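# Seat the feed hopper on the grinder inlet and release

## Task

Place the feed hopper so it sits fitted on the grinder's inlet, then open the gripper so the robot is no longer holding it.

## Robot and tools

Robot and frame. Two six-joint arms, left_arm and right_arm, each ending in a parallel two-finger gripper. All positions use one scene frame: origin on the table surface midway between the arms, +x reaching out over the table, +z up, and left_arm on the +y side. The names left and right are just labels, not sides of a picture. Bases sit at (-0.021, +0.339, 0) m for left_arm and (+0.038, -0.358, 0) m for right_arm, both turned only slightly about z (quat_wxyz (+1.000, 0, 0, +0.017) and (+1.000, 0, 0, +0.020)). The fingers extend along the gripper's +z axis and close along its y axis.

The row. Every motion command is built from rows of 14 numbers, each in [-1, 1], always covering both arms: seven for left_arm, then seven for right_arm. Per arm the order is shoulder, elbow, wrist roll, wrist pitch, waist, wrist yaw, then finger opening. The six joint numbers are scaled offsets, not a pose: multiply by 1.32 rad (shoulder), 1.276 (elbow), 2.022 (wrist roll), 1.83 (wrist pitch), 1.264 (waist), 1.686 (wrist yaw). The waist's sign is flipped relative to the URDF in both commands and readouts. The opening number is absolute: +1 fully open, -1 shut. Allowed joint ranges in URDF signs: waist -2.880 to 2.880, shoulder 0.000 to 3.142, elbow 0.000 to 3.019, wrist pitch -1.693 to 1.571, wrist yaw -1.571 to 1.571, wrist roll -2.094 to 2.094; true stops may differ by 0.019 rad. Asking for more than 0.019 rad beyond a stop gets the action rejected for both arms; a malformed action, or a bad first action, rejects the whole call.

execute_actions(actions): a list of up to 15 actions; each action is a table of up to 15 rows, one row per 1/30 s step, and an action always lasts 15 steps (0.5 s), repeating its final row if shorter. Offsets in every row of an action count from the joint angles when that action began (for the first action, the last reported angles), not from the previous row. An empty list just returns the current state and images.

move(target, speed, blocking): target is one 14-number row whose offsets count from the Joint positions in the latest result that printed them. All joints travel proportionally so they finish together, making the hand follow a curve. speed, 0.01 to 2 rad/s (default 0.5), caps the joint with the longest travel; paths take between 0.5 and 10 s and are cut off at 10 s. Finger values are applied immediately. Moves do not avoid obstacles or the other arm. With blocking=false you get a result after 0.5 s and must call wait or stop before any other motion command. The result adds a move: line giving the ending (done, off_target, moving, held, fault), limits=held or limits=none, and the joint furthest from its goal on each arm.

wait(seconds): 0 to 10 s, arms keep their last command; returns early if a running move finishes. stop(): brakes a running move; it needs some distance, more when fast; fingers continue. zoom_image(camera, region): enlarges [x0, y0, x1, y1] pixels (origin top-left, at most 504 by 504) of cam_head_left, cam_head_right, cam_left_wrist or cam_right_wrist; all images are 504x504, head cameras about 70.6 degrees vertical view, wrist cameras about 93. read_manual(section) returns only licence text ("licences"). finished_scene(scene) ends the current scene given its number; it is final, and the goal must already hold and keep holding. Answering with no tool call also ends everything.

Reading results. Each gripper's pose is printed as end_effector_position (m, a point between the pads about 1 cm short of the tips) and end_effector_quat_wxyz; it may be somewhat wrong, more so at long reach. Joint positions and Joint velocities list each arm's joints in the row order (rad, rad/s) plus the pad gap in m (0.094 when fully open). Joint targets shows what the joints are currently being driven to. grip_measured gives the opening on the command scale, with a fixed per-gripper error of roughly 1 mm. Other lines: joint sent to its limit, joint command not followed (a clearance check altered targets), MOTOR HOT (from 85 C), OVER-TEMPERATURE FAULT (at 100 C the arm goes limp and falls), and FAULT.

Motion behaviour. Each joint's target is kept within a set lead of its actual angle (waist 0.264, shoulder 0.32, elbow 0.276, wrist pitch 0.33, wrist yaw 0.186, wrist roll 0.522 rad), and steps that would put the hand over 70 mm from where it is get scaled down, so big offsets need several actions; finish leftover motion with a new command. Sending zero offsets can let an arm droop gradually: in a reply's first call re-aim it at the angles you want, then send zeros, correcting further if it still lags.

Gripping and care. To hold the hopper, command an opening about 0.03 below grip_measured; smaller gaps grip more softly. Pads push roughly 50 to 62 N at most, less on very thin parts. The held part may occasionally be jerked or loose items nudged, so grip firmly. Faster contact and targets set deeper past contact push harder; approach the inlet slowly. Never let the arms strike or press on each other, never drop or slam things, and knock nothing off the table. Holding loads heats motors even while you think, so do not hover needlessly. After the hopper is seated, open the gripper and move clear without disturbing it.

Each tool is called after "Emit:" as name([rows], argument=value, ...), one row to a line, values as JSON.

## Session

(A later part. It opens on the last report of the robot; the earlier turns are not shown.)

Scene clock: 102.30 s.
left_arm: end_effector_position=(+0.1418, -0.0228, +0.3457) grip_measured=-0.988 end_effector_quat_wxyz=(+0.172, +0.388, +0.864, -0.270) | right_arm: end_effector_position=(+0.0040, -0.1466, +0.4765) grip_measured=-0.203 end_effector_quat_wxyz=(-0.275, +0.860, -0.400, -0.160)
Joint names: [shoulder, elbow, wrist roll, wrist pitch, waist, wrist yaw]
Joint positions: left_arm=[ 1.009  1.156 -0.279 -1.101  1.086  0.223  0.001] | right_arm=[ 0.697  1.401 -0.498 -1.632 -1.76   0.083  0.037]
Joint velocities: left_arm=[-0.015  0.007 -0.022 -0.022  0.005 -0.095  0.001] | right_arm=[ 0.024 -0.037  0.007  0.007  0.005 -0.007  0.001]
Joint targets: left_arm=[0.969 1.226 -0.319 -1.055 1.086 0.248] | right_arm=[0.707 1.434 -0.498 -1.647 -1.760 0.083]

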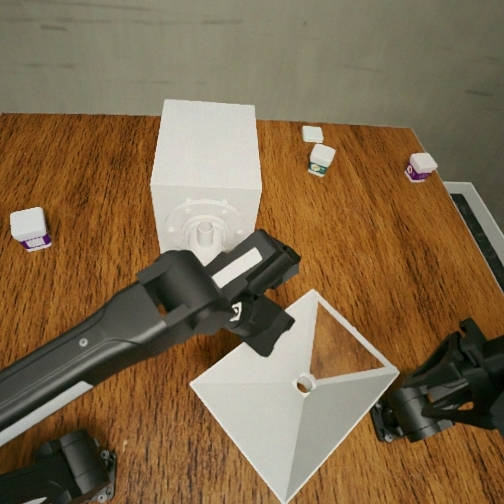

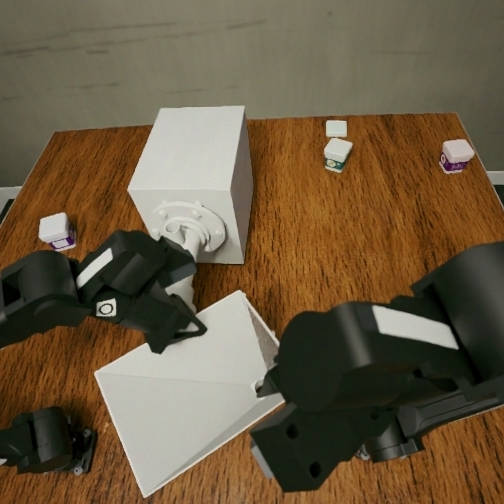

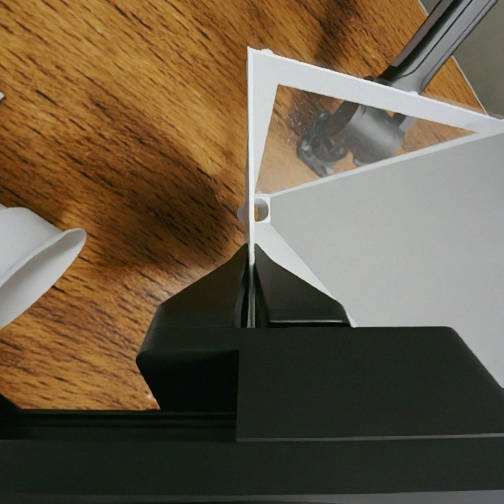

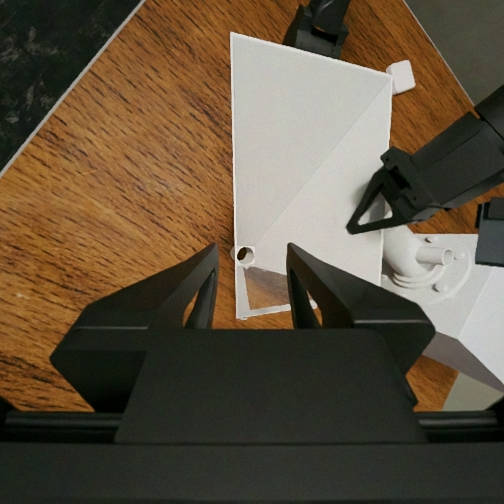

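Emit:
execute_actions([
  [[-0.031,0.055,-0.02,0.025,0,0.015,-1,-0.12,0,0.1,0,0,0,1]],
  [[-0.031,0.055,-0.02,0.025,0,0.015,-1,-0.12,0,0.1,0,0,-0.05,1]],
])

Emit:
move(target=[0.165,0.75,-0.022,-0.268,-0.22,0.015,-1,-0.1,-0.5,0.05,0,0.75,0,1], speed=0.25)

Scene clock: 117.80 s.
left_arm: end_effector_position=(+0.1418, -0.0228, +0.3457) grip_measured=-0.988 end_effector_quat_wxyz=(+0.172, +0.388, +0.864, -0.270) | right_arm: end_effector_position=(+0.0188, -0.2714, +0.5106) grip_measured=+1.000 end_effector_quat_wxyz=(-0.313, +0.726, -0.505, -0.346)
Joint names: [shoulder, elbow, wrist roll, wrist pitch, waist, wrist yaw]
Joint positions: left_arm=[ 1.009  1.156 -0.279 -1.101  1.086  0.223  0.001] | right_arm=[ 0.344  1.372 -0.126 -1.628 -1.76   0.001  0.094]
Joint velocities: left_arm=[ 0.005 -0.012  0.037 -0.007  0.005  0.007 -0.001] | right_arm=[ 0.122 -0.012  0.007 -0.017  0.015 -0.095  0.   ]
Joint targets: left_arm=[0.968 1.226 -0.319 -1.055 1.086 0.248] | right_arm=[0.363 1.386 -0.110 -1.630 -1.760 -0.001]

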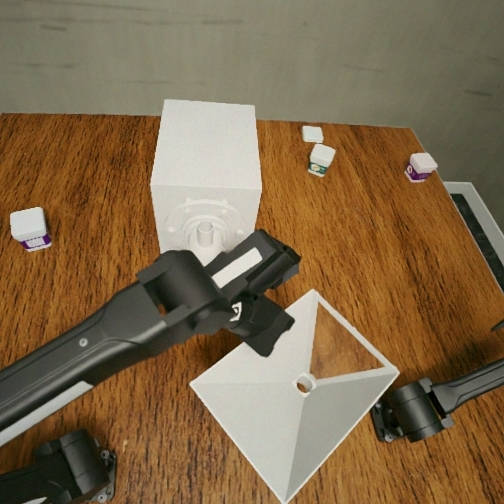

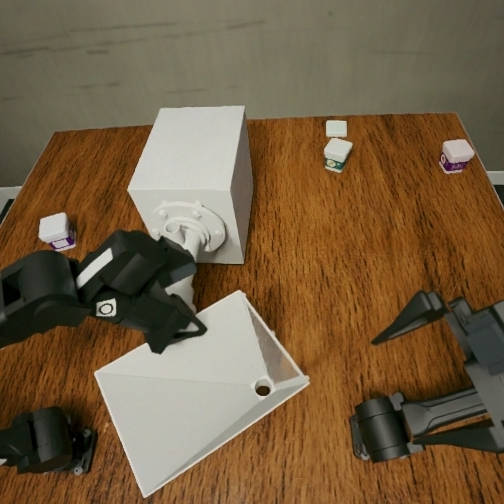

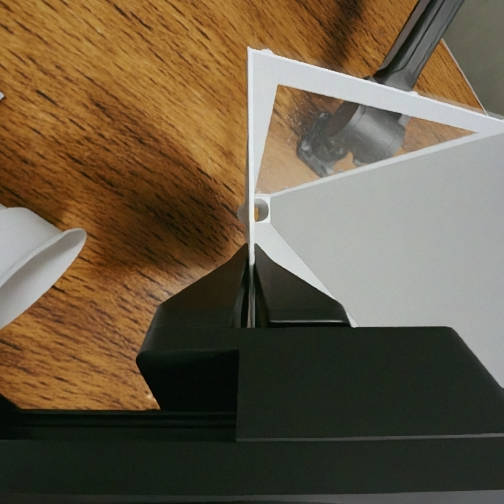

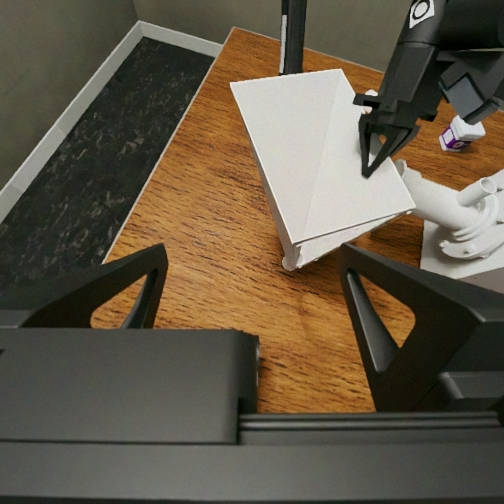

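Scene clock: 124.77 s.
left_arm: end_effector_position=(+0.2619, +0.0064, +0.4978) grip_measured=-0.988 end_effector_quat_wxyz=(+0.171, +0.282, +0.923, -0.200) | right_arm: end_effector_position=(+0.1098, -0.2756, +0.2474) grip_measured=+1.000 end_effector_quat_wxyz=(+0.207, -0.422, +0.878, +0.090)
Joint names: [shoulder, elbow, wrist roll, wrist pitch, waist, wrist yaw]
Joint positions: left_arm=[ 1.314  1.855 -0.249 -1.609  0.829  0.182  0.001] | right_arm=[ 0.225  0.737 -0.035 -1.628 -0.819  0.001  0.094]
Joint velocities: left_arm=[ 0.015 -0.022 -0.007 -0.007  0.015 -0.022  0.001] | right_arm=[-0.005  0.017  0.007 -0.017 -0.005  0.022  0.   ]
Joint targets: left_arm=[1.273 1.975 -0.284 -1.600 0.819 0.213] | right_arm=[0.212 0.734 -0.026 -1.628 -0.812 0.001]
move: off_target (left_arm); limits=none; left_arm: farthest joint: the elbow, 0.258 radians from its target (0.957 radians at the start); right_arm: farthest joint: the shoulder, 0.013 radians from its target (0.132 radians at the start)

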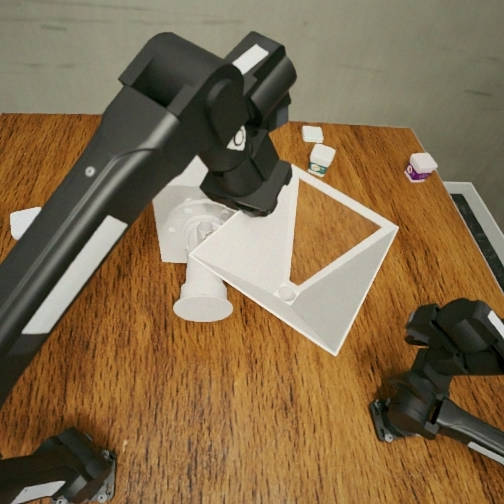

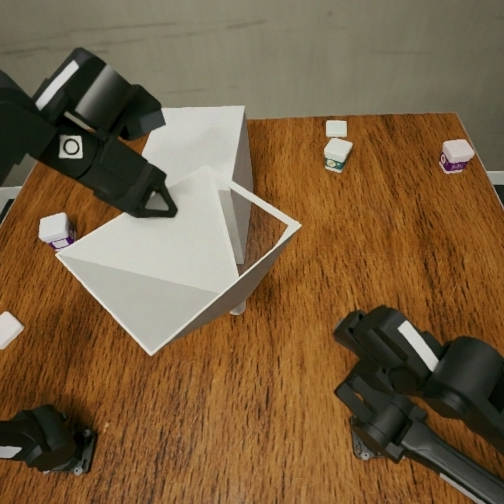

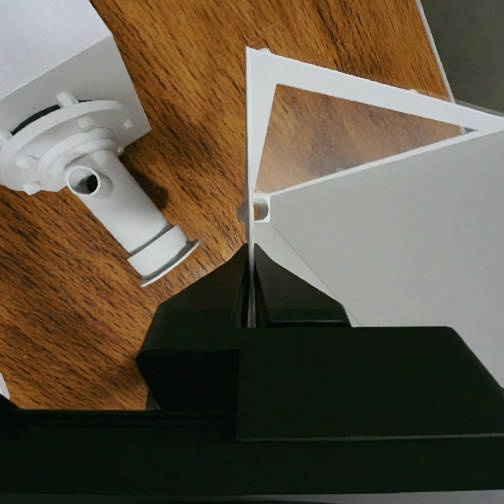

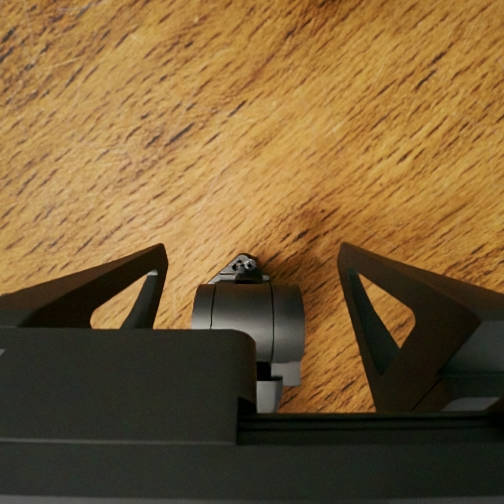

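Emit:
execute_actions([
  [[-0.085,0.05,-0.025,0.01,0,0.03,-1,0,-0.06,0,0.14,0,0,1]],
  [[-0.085,0.05,-0.025,0.01,0,0.03,-1,0,-0.06,0,0.14,0,0,1]],
  [[-0.08,0.05,-0.025,0.012,0,0.025,-1,0,-0.07,0,0.1,0,0,1]],
  [[-0.02,0.115,-0.025,0.012,-0.03,0.018,-1,0,-0.07,0,0.1,0,0,1]],
  [[-0.02,0.115,-0.025,0.012,-0.04,0.018,-1,0,-0.07,0,0.1,0,0,1]],
  [[-0.02,0.115,-0.025,0.012,-0.04,0.018,-1,0,-0.07,0,0.1,0,0,1]],
  [[-0.03,0.07,-0.025,0.015,-0.06,0.018,-1,0,0,0,0.1,0,0,1]],
])

Scene clock: 138.77 s.
left_arm: end_effector_position=(+0.2576, +0.1038, +0.6033) grip_measured=-0.987 end_effector_quat_wxyz=(+0.285, +0.200, +0.903, -0.253) | right_arm: end_effector_position=(+0.2178, -0.1502, +0.1707) grip_measured=+1.000 end_effector_quat_wxyz=(+0.505, -0.361, +0.752, +0.220)
Joint names: [shoulder, elbow, wrist roll, wrist pitch, waist, wrist yaw]
Joint positions: left_arm=[ 1.16   1.962 -0.247 -1.623  0.619  0.251  0.001] | right_arm=[ 0.215  0.188 -0.035 -0.377 -0.819  0.001  0.094]
Joint velocities: left_arm=[ 0.005 -0.017 -0.007  0.002 -0.005 -0.037 -0.001] | right_arm=[-0.034  0.007  0.022  0.002  0.005  0.007  0.   ]
Joint targets: left_arm=[1.118 2.051 -0.298 -1.595 0.623 0.278] | right_arm=[0.215 0.195 -0.035 -0.350 -0.819 0.001]

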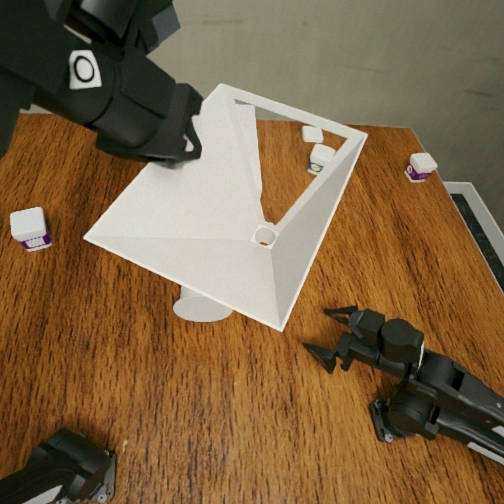

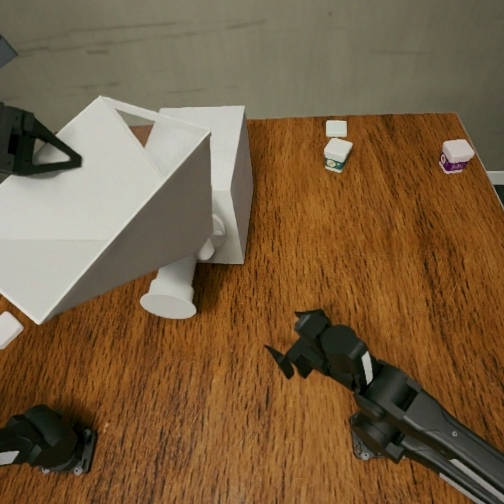

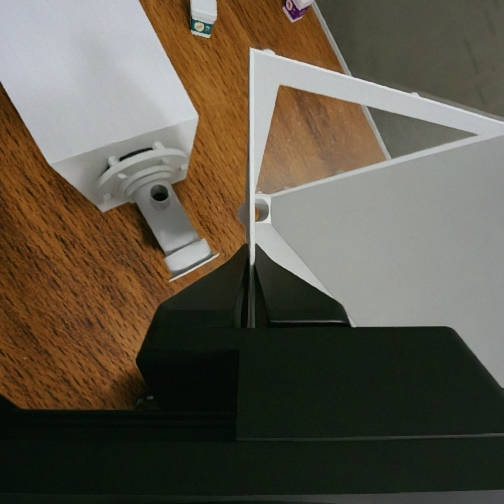

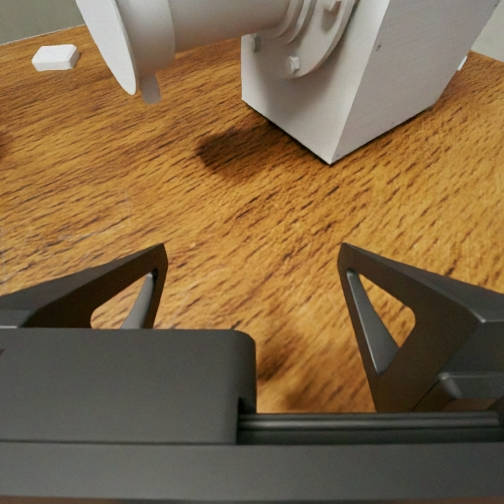

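Emit:
execute_actions([
  [[-0.015,0.085,-0.025,0.016,-0.05,0.018,-1,0,0.02,0,0.1,0,0,1]],
  [[-0.015,0.085,-0.025,0.016,-0.05,0.018,-1,0,0.02,0,0.1,0,0,1]],
  [[-0.015,0.085,-0.025,0.016,-0.05,0.018,-1,0,0.02,0,0.1,0,0,1]],
  [[-0.031,0.065,-0.025,0.016,-0.05,0.018,-1,0,0.02,0,0.1,0,0,1]],
])

Scene clock: 180.13 s.
left_arm: end_effector_position=(+0.3423, +0.1721, +0.5762) grip_measured=-0.987 end_effector_quat_wxyz=(+0.281, +0.077, +0.934, -0.206) | right_arm: end_effector_position=(+0.2274, -0.1390, +0.3169) grip_measured=+1.000 end_effector_quat_wxyz=(+0.713, -0.271, +0.566, +0.311)
Joint names: [shoulder, elbow, wrist roll, wrist pitch, waist, wrist yaw]
Joint positions: left_arm=[ 1.237  1.963 -0.246 -1.623  0.358  0.251  0.001] | right_arm=[ 0.218  0.182 -0.035  0.248 -0.819  0.001  0.094]
Joint velocities: left_arm=[-0.005  0.007  0.022 -0.012  0.024 -0.007  0.001] | right_arm=[-0.005  0.002 -0.037 -0.002  0.005  0.007  0.   ]
Joint targets: left_arm=[1.194 2.046 -0.297 -1.594 0.361 0.280] | right_arm=[0.216 0.209 -0.035 0.274 -0.819 0.001]

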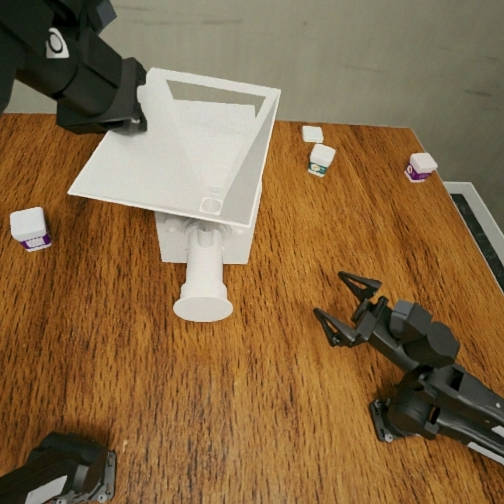

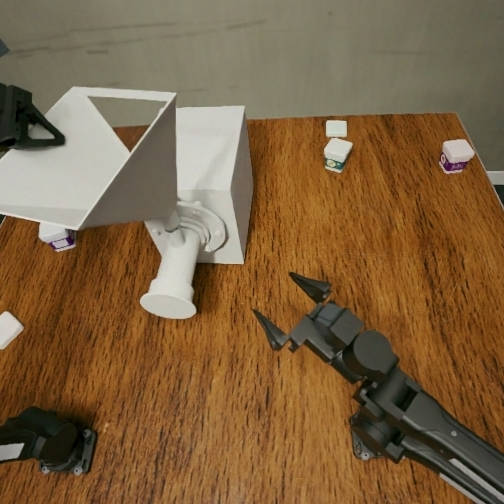

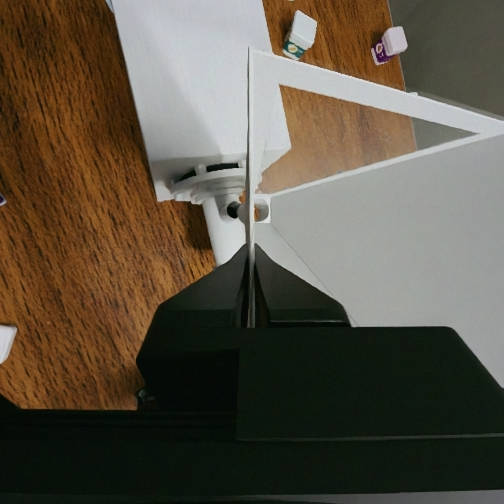

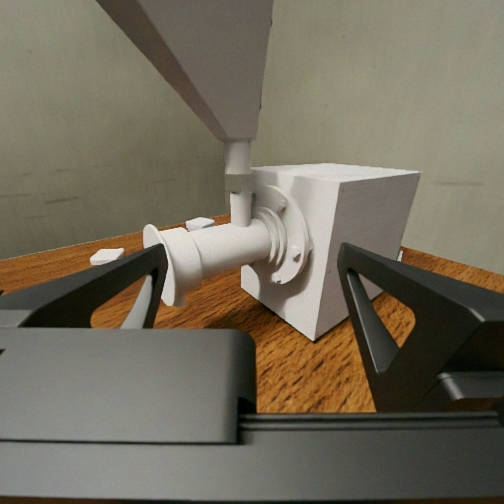

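Emit:
execute_actions([
  [[-0.031,0.065,-0.025,0.016,-0.028,0.018,-1,0,0.02,0,0.015,0,0,1]],
  [[-0.025,0.02,-0.025,0.016,0,0.018,-1,0,0.02,0,0.015,0,0,1]],
  [[-0.031,0.065,-0.025,0.016,0,0.018,-1,0,0.02,0,0.015,0,0,1]],
])

Emit:
zoom_image(camera="cam_right_wrist", region=[180,110,310,240])

Emit:
zoom_image(camera="cam_left_wrist", region=[200,160,300,260])

Emit:
zoom_image(camera="cam_head_right", region=[130,170,230,270])

Scene clock: 190.07 s.
left_arm: end_effector_position=(+0.3520, +0.1816, +0.5661) grip_measured=-0.987 end_effector_quat_wxyz=(+0.273, +0.062, +0.939, -0.200) | right_arm: end_effector_position=(+0.2274, -0.1390, +0.3169) grip_measured=+1.000 end_effector_quat_wxyz=(+0.713, -0.271, +0.566, +0.311)
Joint names: [shoulder, elbow, wrist roll, wrist pitch, waist, wrist yaw]
Joint positions: left_arm=[ 1.247  1.948 -0.246 -1.623  0.327  0.253  0.001] | right_arm=[ 0.218  0.182 -0.035  0.248 -0.819  0.001  0.094]
Joint velocities: left_arm=[ 0.005  0.012  0.037  0.002  0.005  0.051 -0.   ] | right_arm=[ 0.005 -0.012 -0.081  0.037  0.015 -0.051  0.   ]
Joint targets: left_arm=[1.206 2.031 -0.297 -1.594 0.327 0.284] | right_arm=[0.218 0.208 -0.035 0.275 -0.819 0.001]

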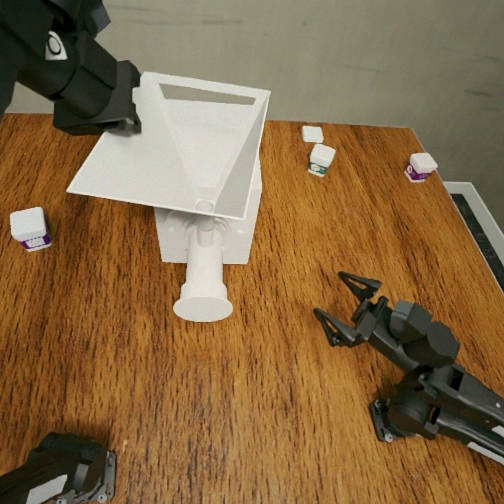

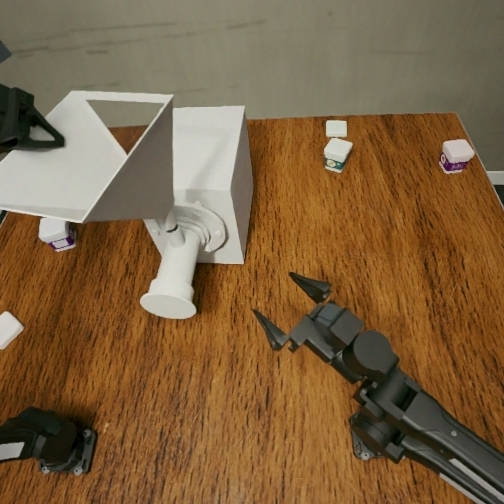

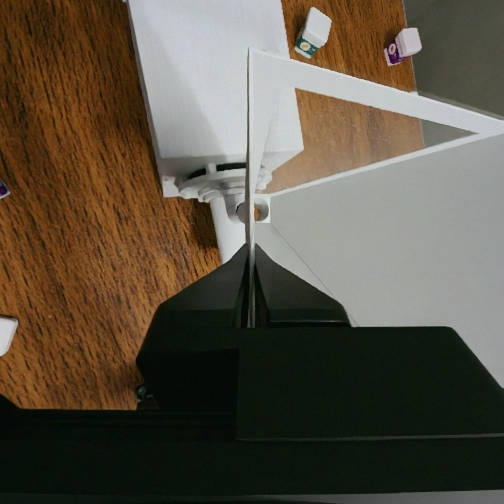

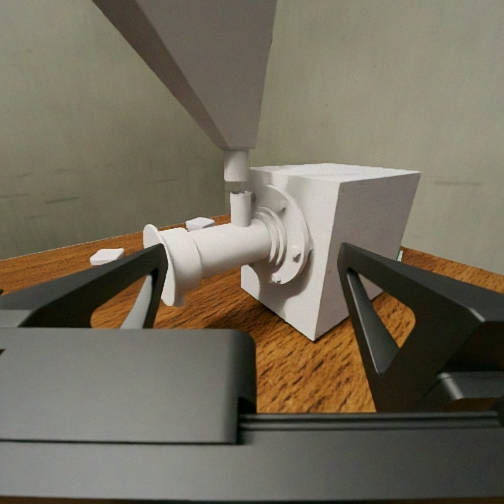

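Region (180, 110, 310, 240) of cam_right_wrist's 504x504 image, scaled by 3.877, with more detail than that image has.

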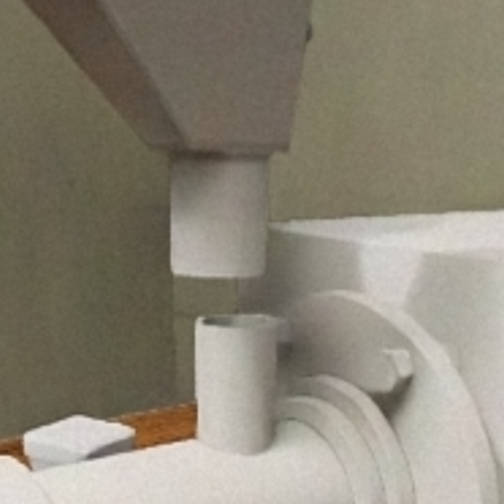

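Region (200, 160, 300, 260) of cam_left_wrist's 504x504 image, scaled by 5.040, with more detail than that image has.

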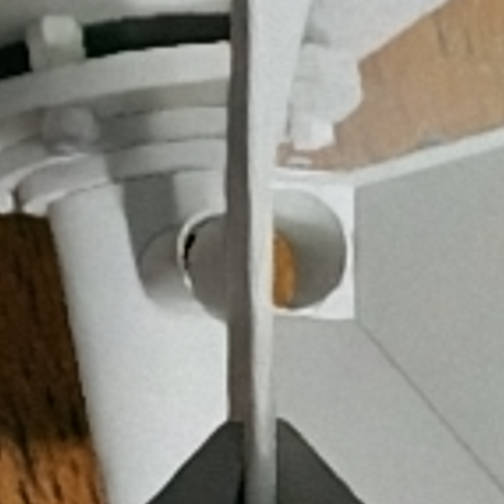

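Region (130, 170, 230, 270) of cam_head_right's 504x504 image, scaled by 5.040, with more detail than that image has.

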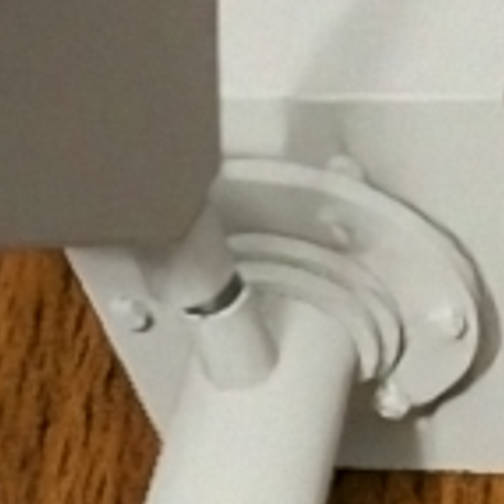

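Emit:
execute_actions([
  [[-0.012,0.065,-0.025,0.037,0,0.018,-1,0,0.02,0,0.015,0,0,1]],
  [[-0.035,0.065,-0.025,0.02,0,0.018,-1,0,0.02,0,0.015,0,0,1]],
])

Emit:
zoom_image(camera="cam_right_wrist", region=[180,110,310,240])

Emit:
zoom_image(camera="cam_left_wrist", region=[200,160,300,260])

Emit:
zoom_image(camera="cam_head_right", region=[130,170,230,270])

Scene clock: 199.67 s.
left_arm: end_effector_position=(+0.3680, +0.1766, +0.5549) grip_measured=-0.987 end_effector_quat_wxyz=(+0.263, +0.061, +0.942, -0.198) | right_arm: end_effector_position=(+0.2274, -0.1390, +0.3169) grip_measured=+1.000 end_effector_quat_wxyz=(+0.713, -0.271, +0.566, +0.311)
Joint names: [shoulder, elbow, wrist roll, wrist pitch, waist, wrist yaw]
Joint positions: left_arm=[ 1.28   1.948 -0.246 -1.611  0.327  0.254  0.001] | right_arm=[ 0.218  0.182 -0.035  0.248 -0.819  0.001  0.094]
Joint velocities: left_arm=[ 0.005 -0.002 -0.051 -0.007  0.005  0.007 -0.   ] | right_arm=[-0.005 -0.007 -0.022  0.002 -0.015  0.037  0.   ]
Joint targets: left_arm=[1.234 2.031 -0.297 -1.574 0.327 0.284] | right_arm=[0.218 0.208 -0.035 0.275 -0.819 0.001]

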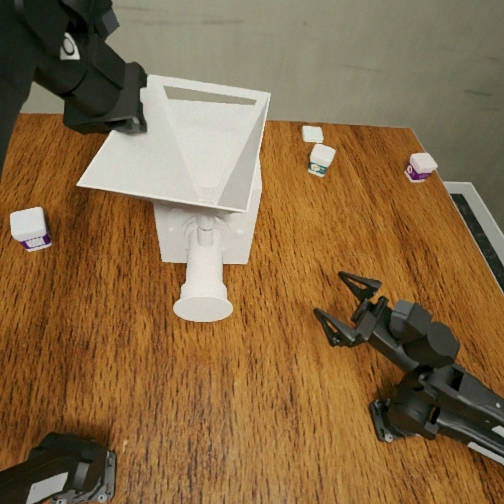

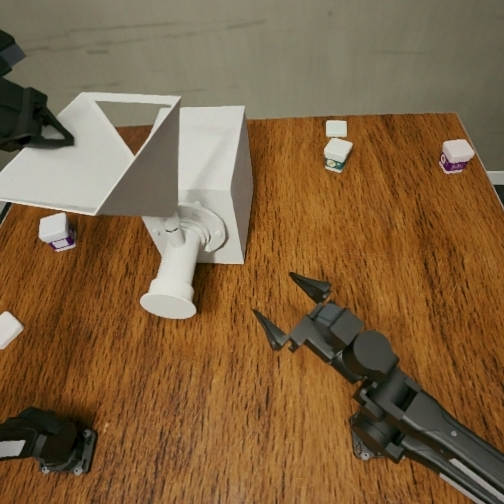

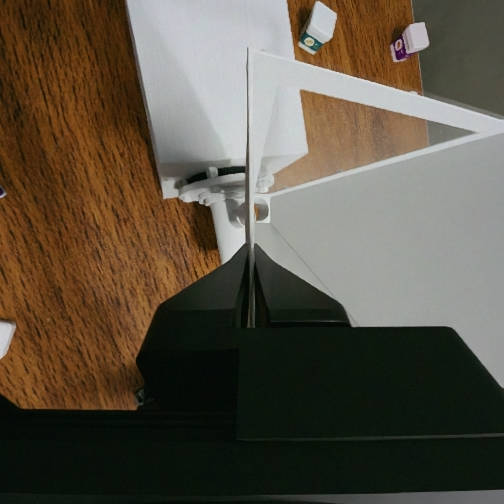

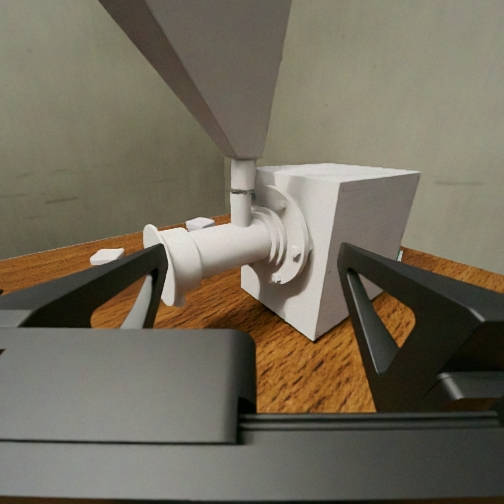

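Region (180, 110, 310, 240) of cam_right_wrist's 504x504 image, scaled by 3.877, with more detail than that image has.

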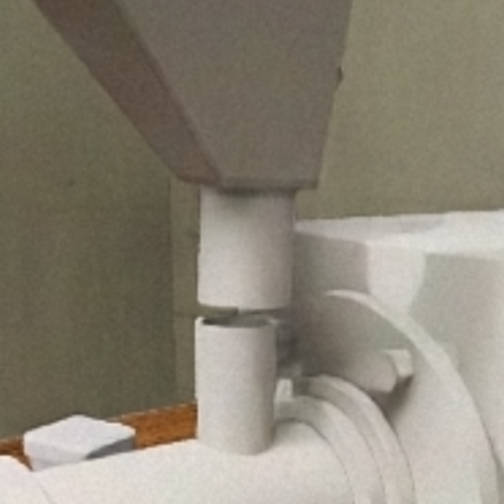

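Region (200, 160, 300, 260) of cam_left_wrist's 504x504 image, scaled by 5.040, with more detail than that image has.

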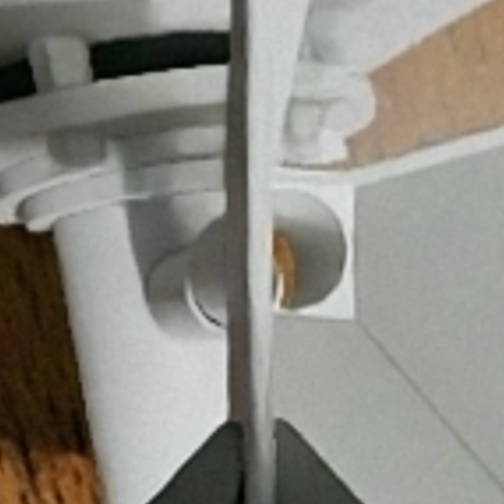

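Region (130, 170, 230, 270) of cam_head_right's 504x504 image, scaled by 5.040, with more detail than that image has.

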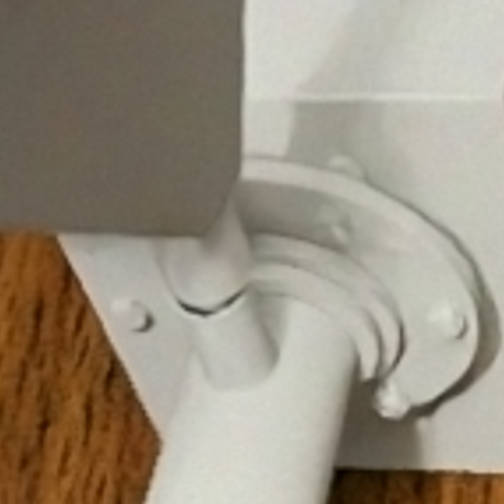

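Emit:
execute_actions([
  [[-0.062,0.025,-0.025,0.022,-0.006,0.018,-1,0,0.02,0,0.015,0,0,1]],
  [[-0.038,0.06,-0.025,0.022,0,0.018,-1,0,0.02,0,0.015,0,0,1]],
])

Emit:
zoom_image(camera="cam_right_wrist", region=[180,110,310,240])

Emit:
zoom_image(camera="cam_left_wrist", region=[200,160,300,260])

Scene clock: 207.70 s.
left_arm: end_effector_position=(+0.3596, +0.1792, +0.5590) grip_measured=-0.987 end_effector_quat_wxyz=(+0.269, +0.062, +0.940, -0.199) | right_arm: end_effector_position=(+0.2274, -0.1390, +0.3169) grip_measured=+1.000 end_effector_quat_wxyz=(+0.713, -0.271, +0.566, +0.311)
Joint names: [shoulder, elbow, wrist roll, wrist pitch, waist, wrist yaw]
Joint positions: left_arm=[ 1.258  1.938 -0.246 -1.611  0.327  0.254  0.001] | right_arm=[ 0.218  0.182 -0.035  0.248 -0.819  0.001  0.094]
Joint velocities: left_arm=[-0.005 -0.002  0.022  0.012 -0.005  0.022 -0.001] | right_arm=[-0.005 -0.012  0.022  0.017 -0.005 -0.022  0.   ]
Joint targets: left_arm=[1.208 2.015 -0.297 -1.571 0.327 0.284] | right_arm=[0.218 0.208 -0.035 0.275 -0.819 0.001]

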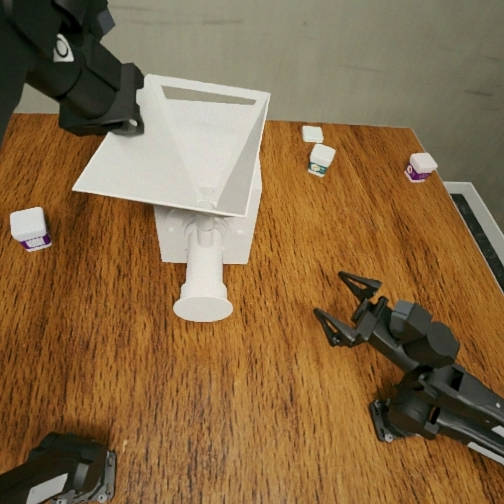

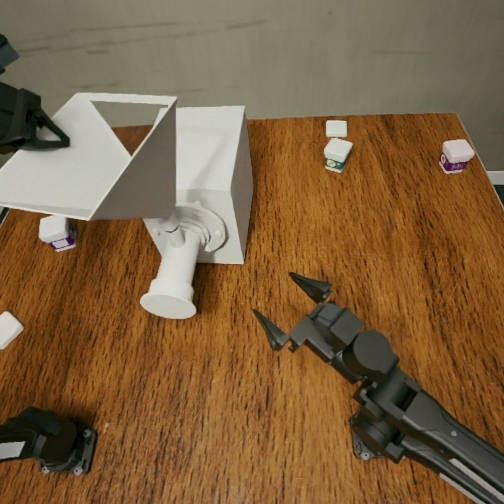

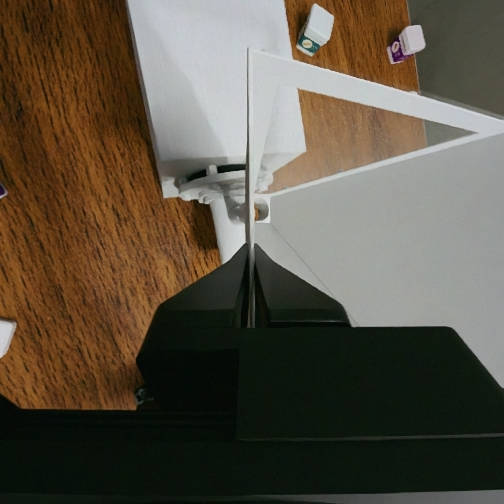

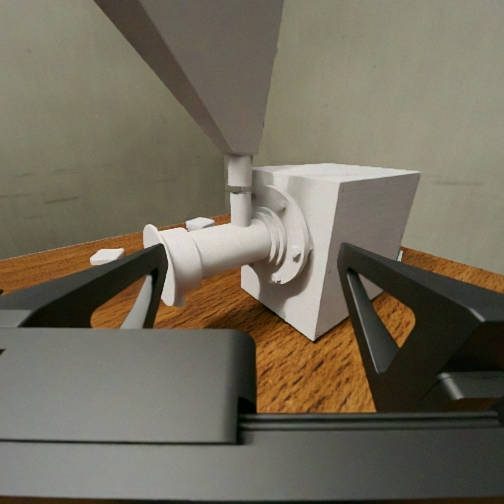

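Region (180, 110, 310, 240) of cam_right_wrist's 504x504 image, scaled by 3.877, with more detail than that image has.

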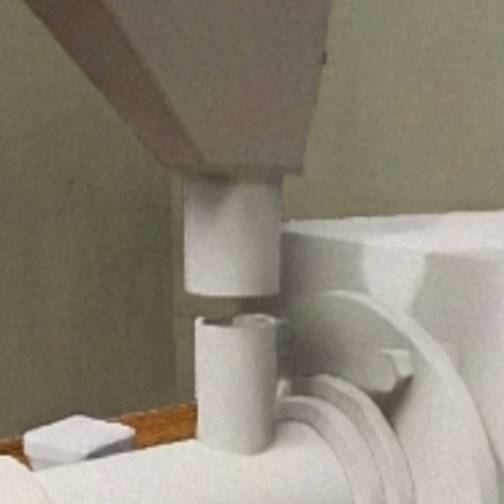

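Region (200, 160, 300, 260) of cam_left_wrist's 504x504 image, scaled by 5.040, with more detail than that image has.

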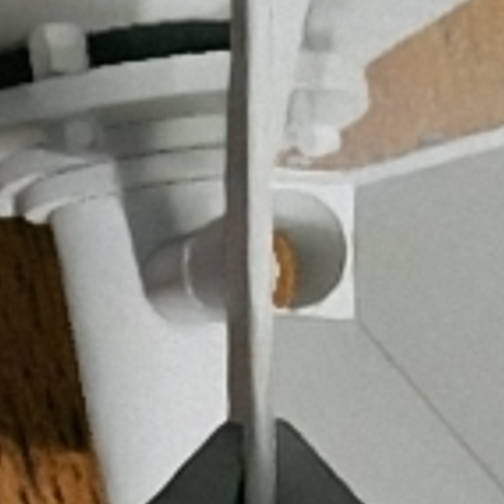

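Emit:
execute_actions([
  [[-0.038,0.015,-0.025,0.037,-0.008,0.018,-1,0,0.02,0,0.015,0,0,1]],
  [[-0.038,0.05,-0.025,0.022,0,0.018,-1,0,0.02,0,0.015,0,0,1]],
])

Emit:
zoom_image(camera="cam_right_wrist", region=[180,110,310,240])

Emit:
zoom_image(camera="cam_left_wrist", region=[200,160,300,260])

Scene clock: 214.97 s.
left_arm: end_effector_position=(+0.3622, +0.1783, +0.5508) grip_measured=-0.987 end_effector_quat_wxyz=(+0.264, +0.061, +0.942, -0.198) | right_arm: end_effector_position=(+0.2274, -0.1390, +0.3169) grip_measured=+1.000 end_effector_quat_wxyz=(+0.713, -0.271, +0.566, +0.311)
Joint names: [shoulder, elbow, wrist roll, wrist pitch, waist, wrist yaw]
Joint positions: left_arm=[ 1.257  1.914 -0.246 -1.599  0.327  0.255  0.001] | right_arm=[ 0.218  0.182 -0.035  0.248 -0.819  0.001  0.094]
Joint velocities: left_arm=[-0.005 -0.007  0.022 -0.007  0.034 -0.066  0.   ] | right_arm=[ 0.005 -0.007  0.051  0.007  0.005 -0.037  0.   ]
Joint targets: left_arm=[1.207 1.978 -0.297 -1.558 0.327 0.285] | right_arm=[0.218 0.208 -0.035 0.275 -0.819 0.001]

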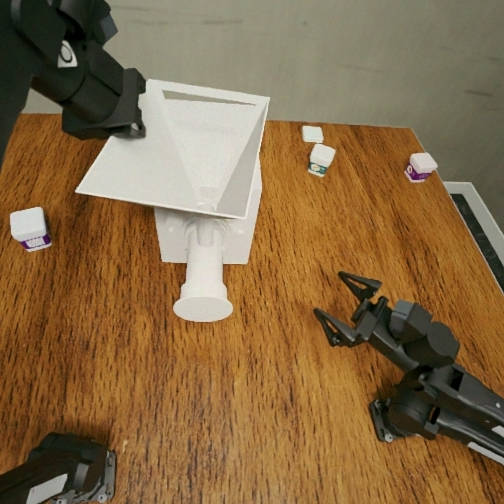

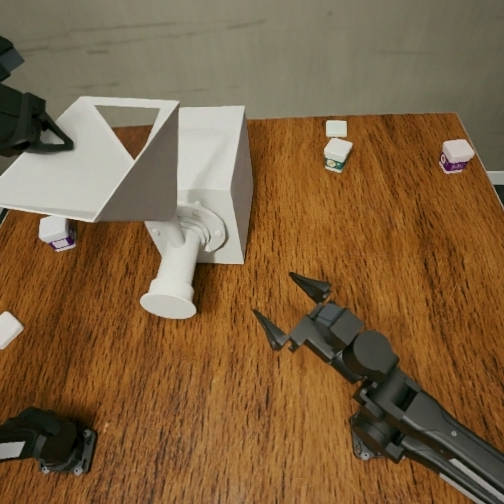

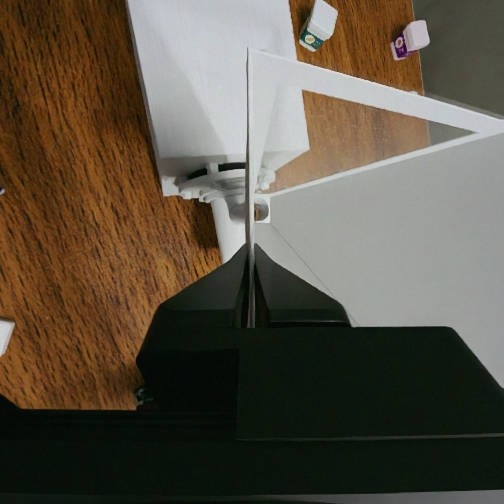

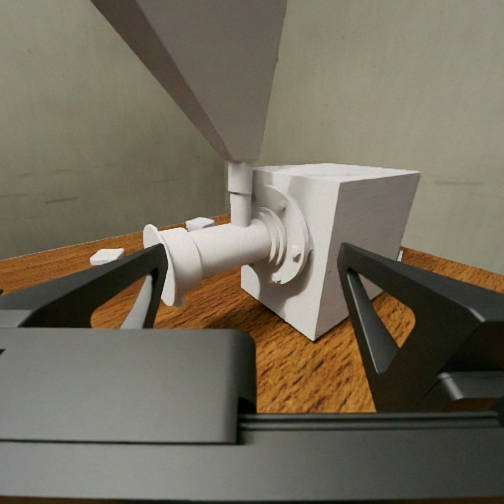

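Region (180, 110, 310, 240) of cam_right_wrist's 504x504 image, scaled by 3.877, with more detail than that image has.

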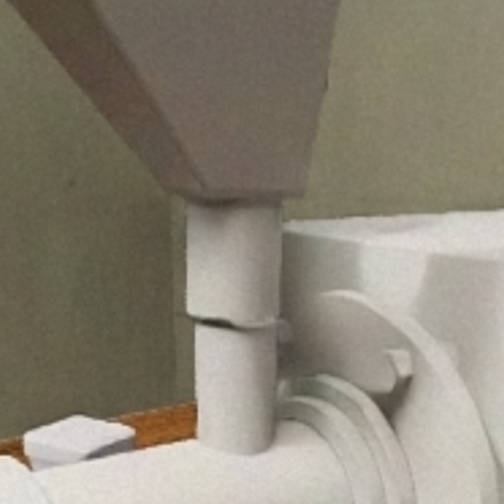

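Region (200, 160, 300, 260) of cam_left_wrist's 504x504 image, scaled by 5.040, with more detail than that image has.

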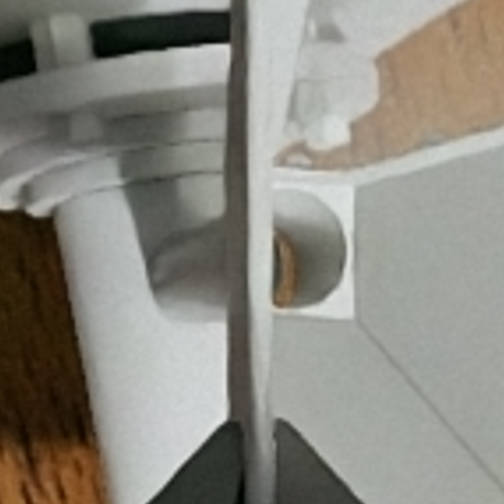

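Needs about 3 mm left.

Emit:
execute_actions([
  [[-0.038,0.05,-0.025,0.033,-0.013,0.018,-1,0,0.02,0,0.015,0,0,1]],
])

Emit:
zoom_image(camera="cam_right_wrist", region=[180,110,310,240])

Emit:
zoom_image(camera="cam_left_wrist", region=[200,160,300,260])

Scene clock: 222.10 s.
left_arm: end_effector_position=(+0.3641, +0.1807, +0.5514) grip_measured=-0.987 end_effector_quat_wxyz=(+0.267, +0.058, +0.942, -0.198) | right_arm: end_effector_position=(+0.2274, -0.1390, +0.3169) grip_measured=+1.000 end_effector_quat_wxyz=(+0.713, -0.271, +0.566, +0.311)
Joint names: [shoulder, elbow, wrist roll, wrist pitch, waist, wrist yaw]
Joint positions: left_arm=[ 1.257  1.914 -0.246 -1.594  0.321  0.255  0.001] | right_arm=[ 0.218  0.182 -0.035  0.248 -0.819  0.001  0.094]
Joint velocities: left_arm=[-0.005 -0.012  0.037  0.022 -0.024 -0.022 -0.   ] | right_arm=[ 0.005 -0.002 -0.022 -0.002  0.005 -0.007  0.   ]
Joint targets: left_arm=[1.207 1.978 -0.297 -1.538 0.311 0.285] | right_arm=[0.218 0.208 -0.035 0.275 -0.819 0.001]

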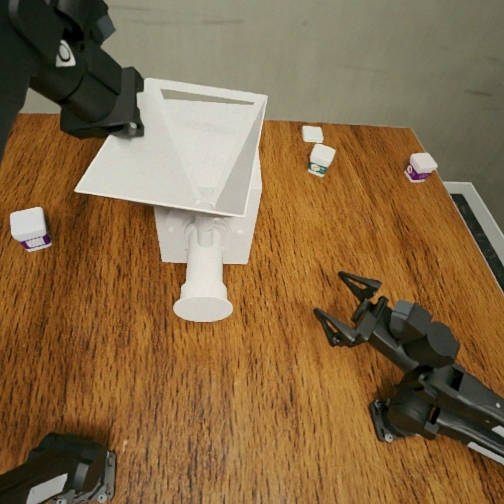

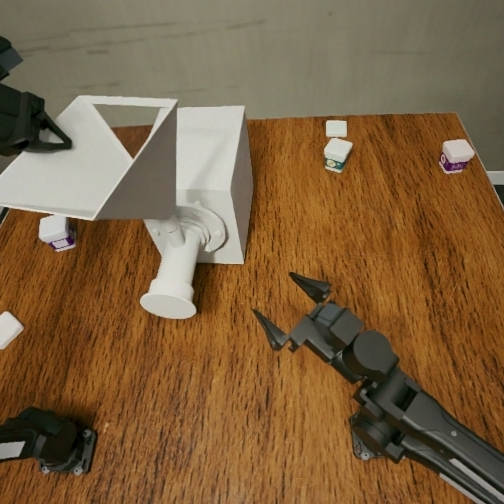

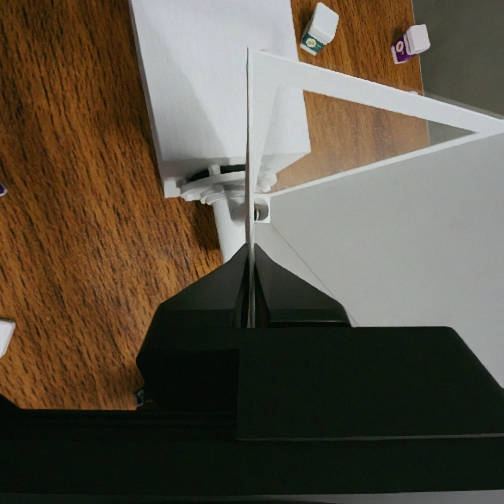

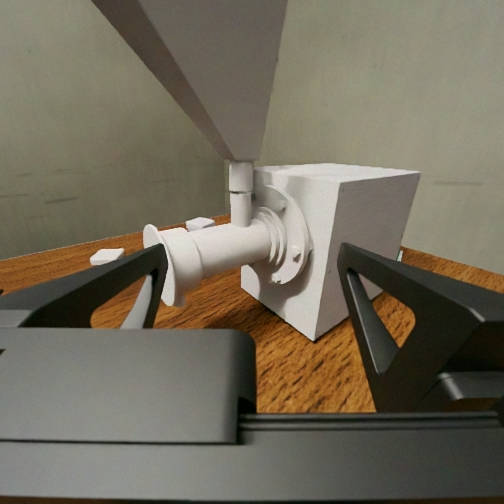

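Region (180, 110, 310, 240) of cam_right_wrist's 504x504 image, scaled by 3.877, with more detail than that image has.

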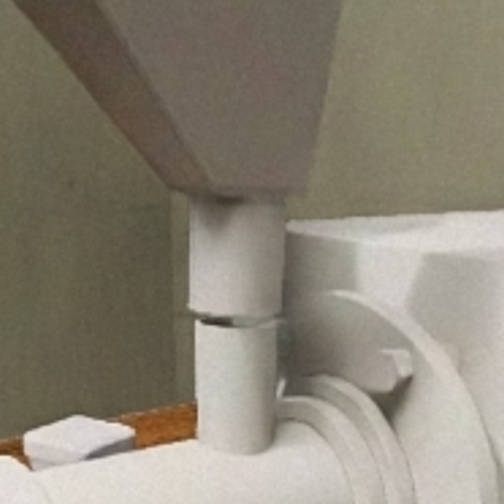

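Region (200, 160, 300, 260) of cam_left_wrist's 504x504 image, scaled by 5.040, with more detail than that image has.

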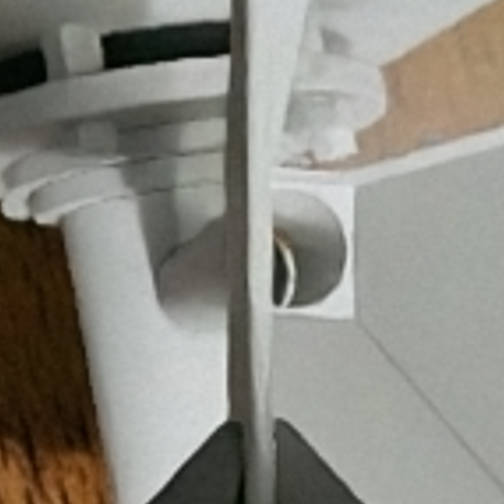

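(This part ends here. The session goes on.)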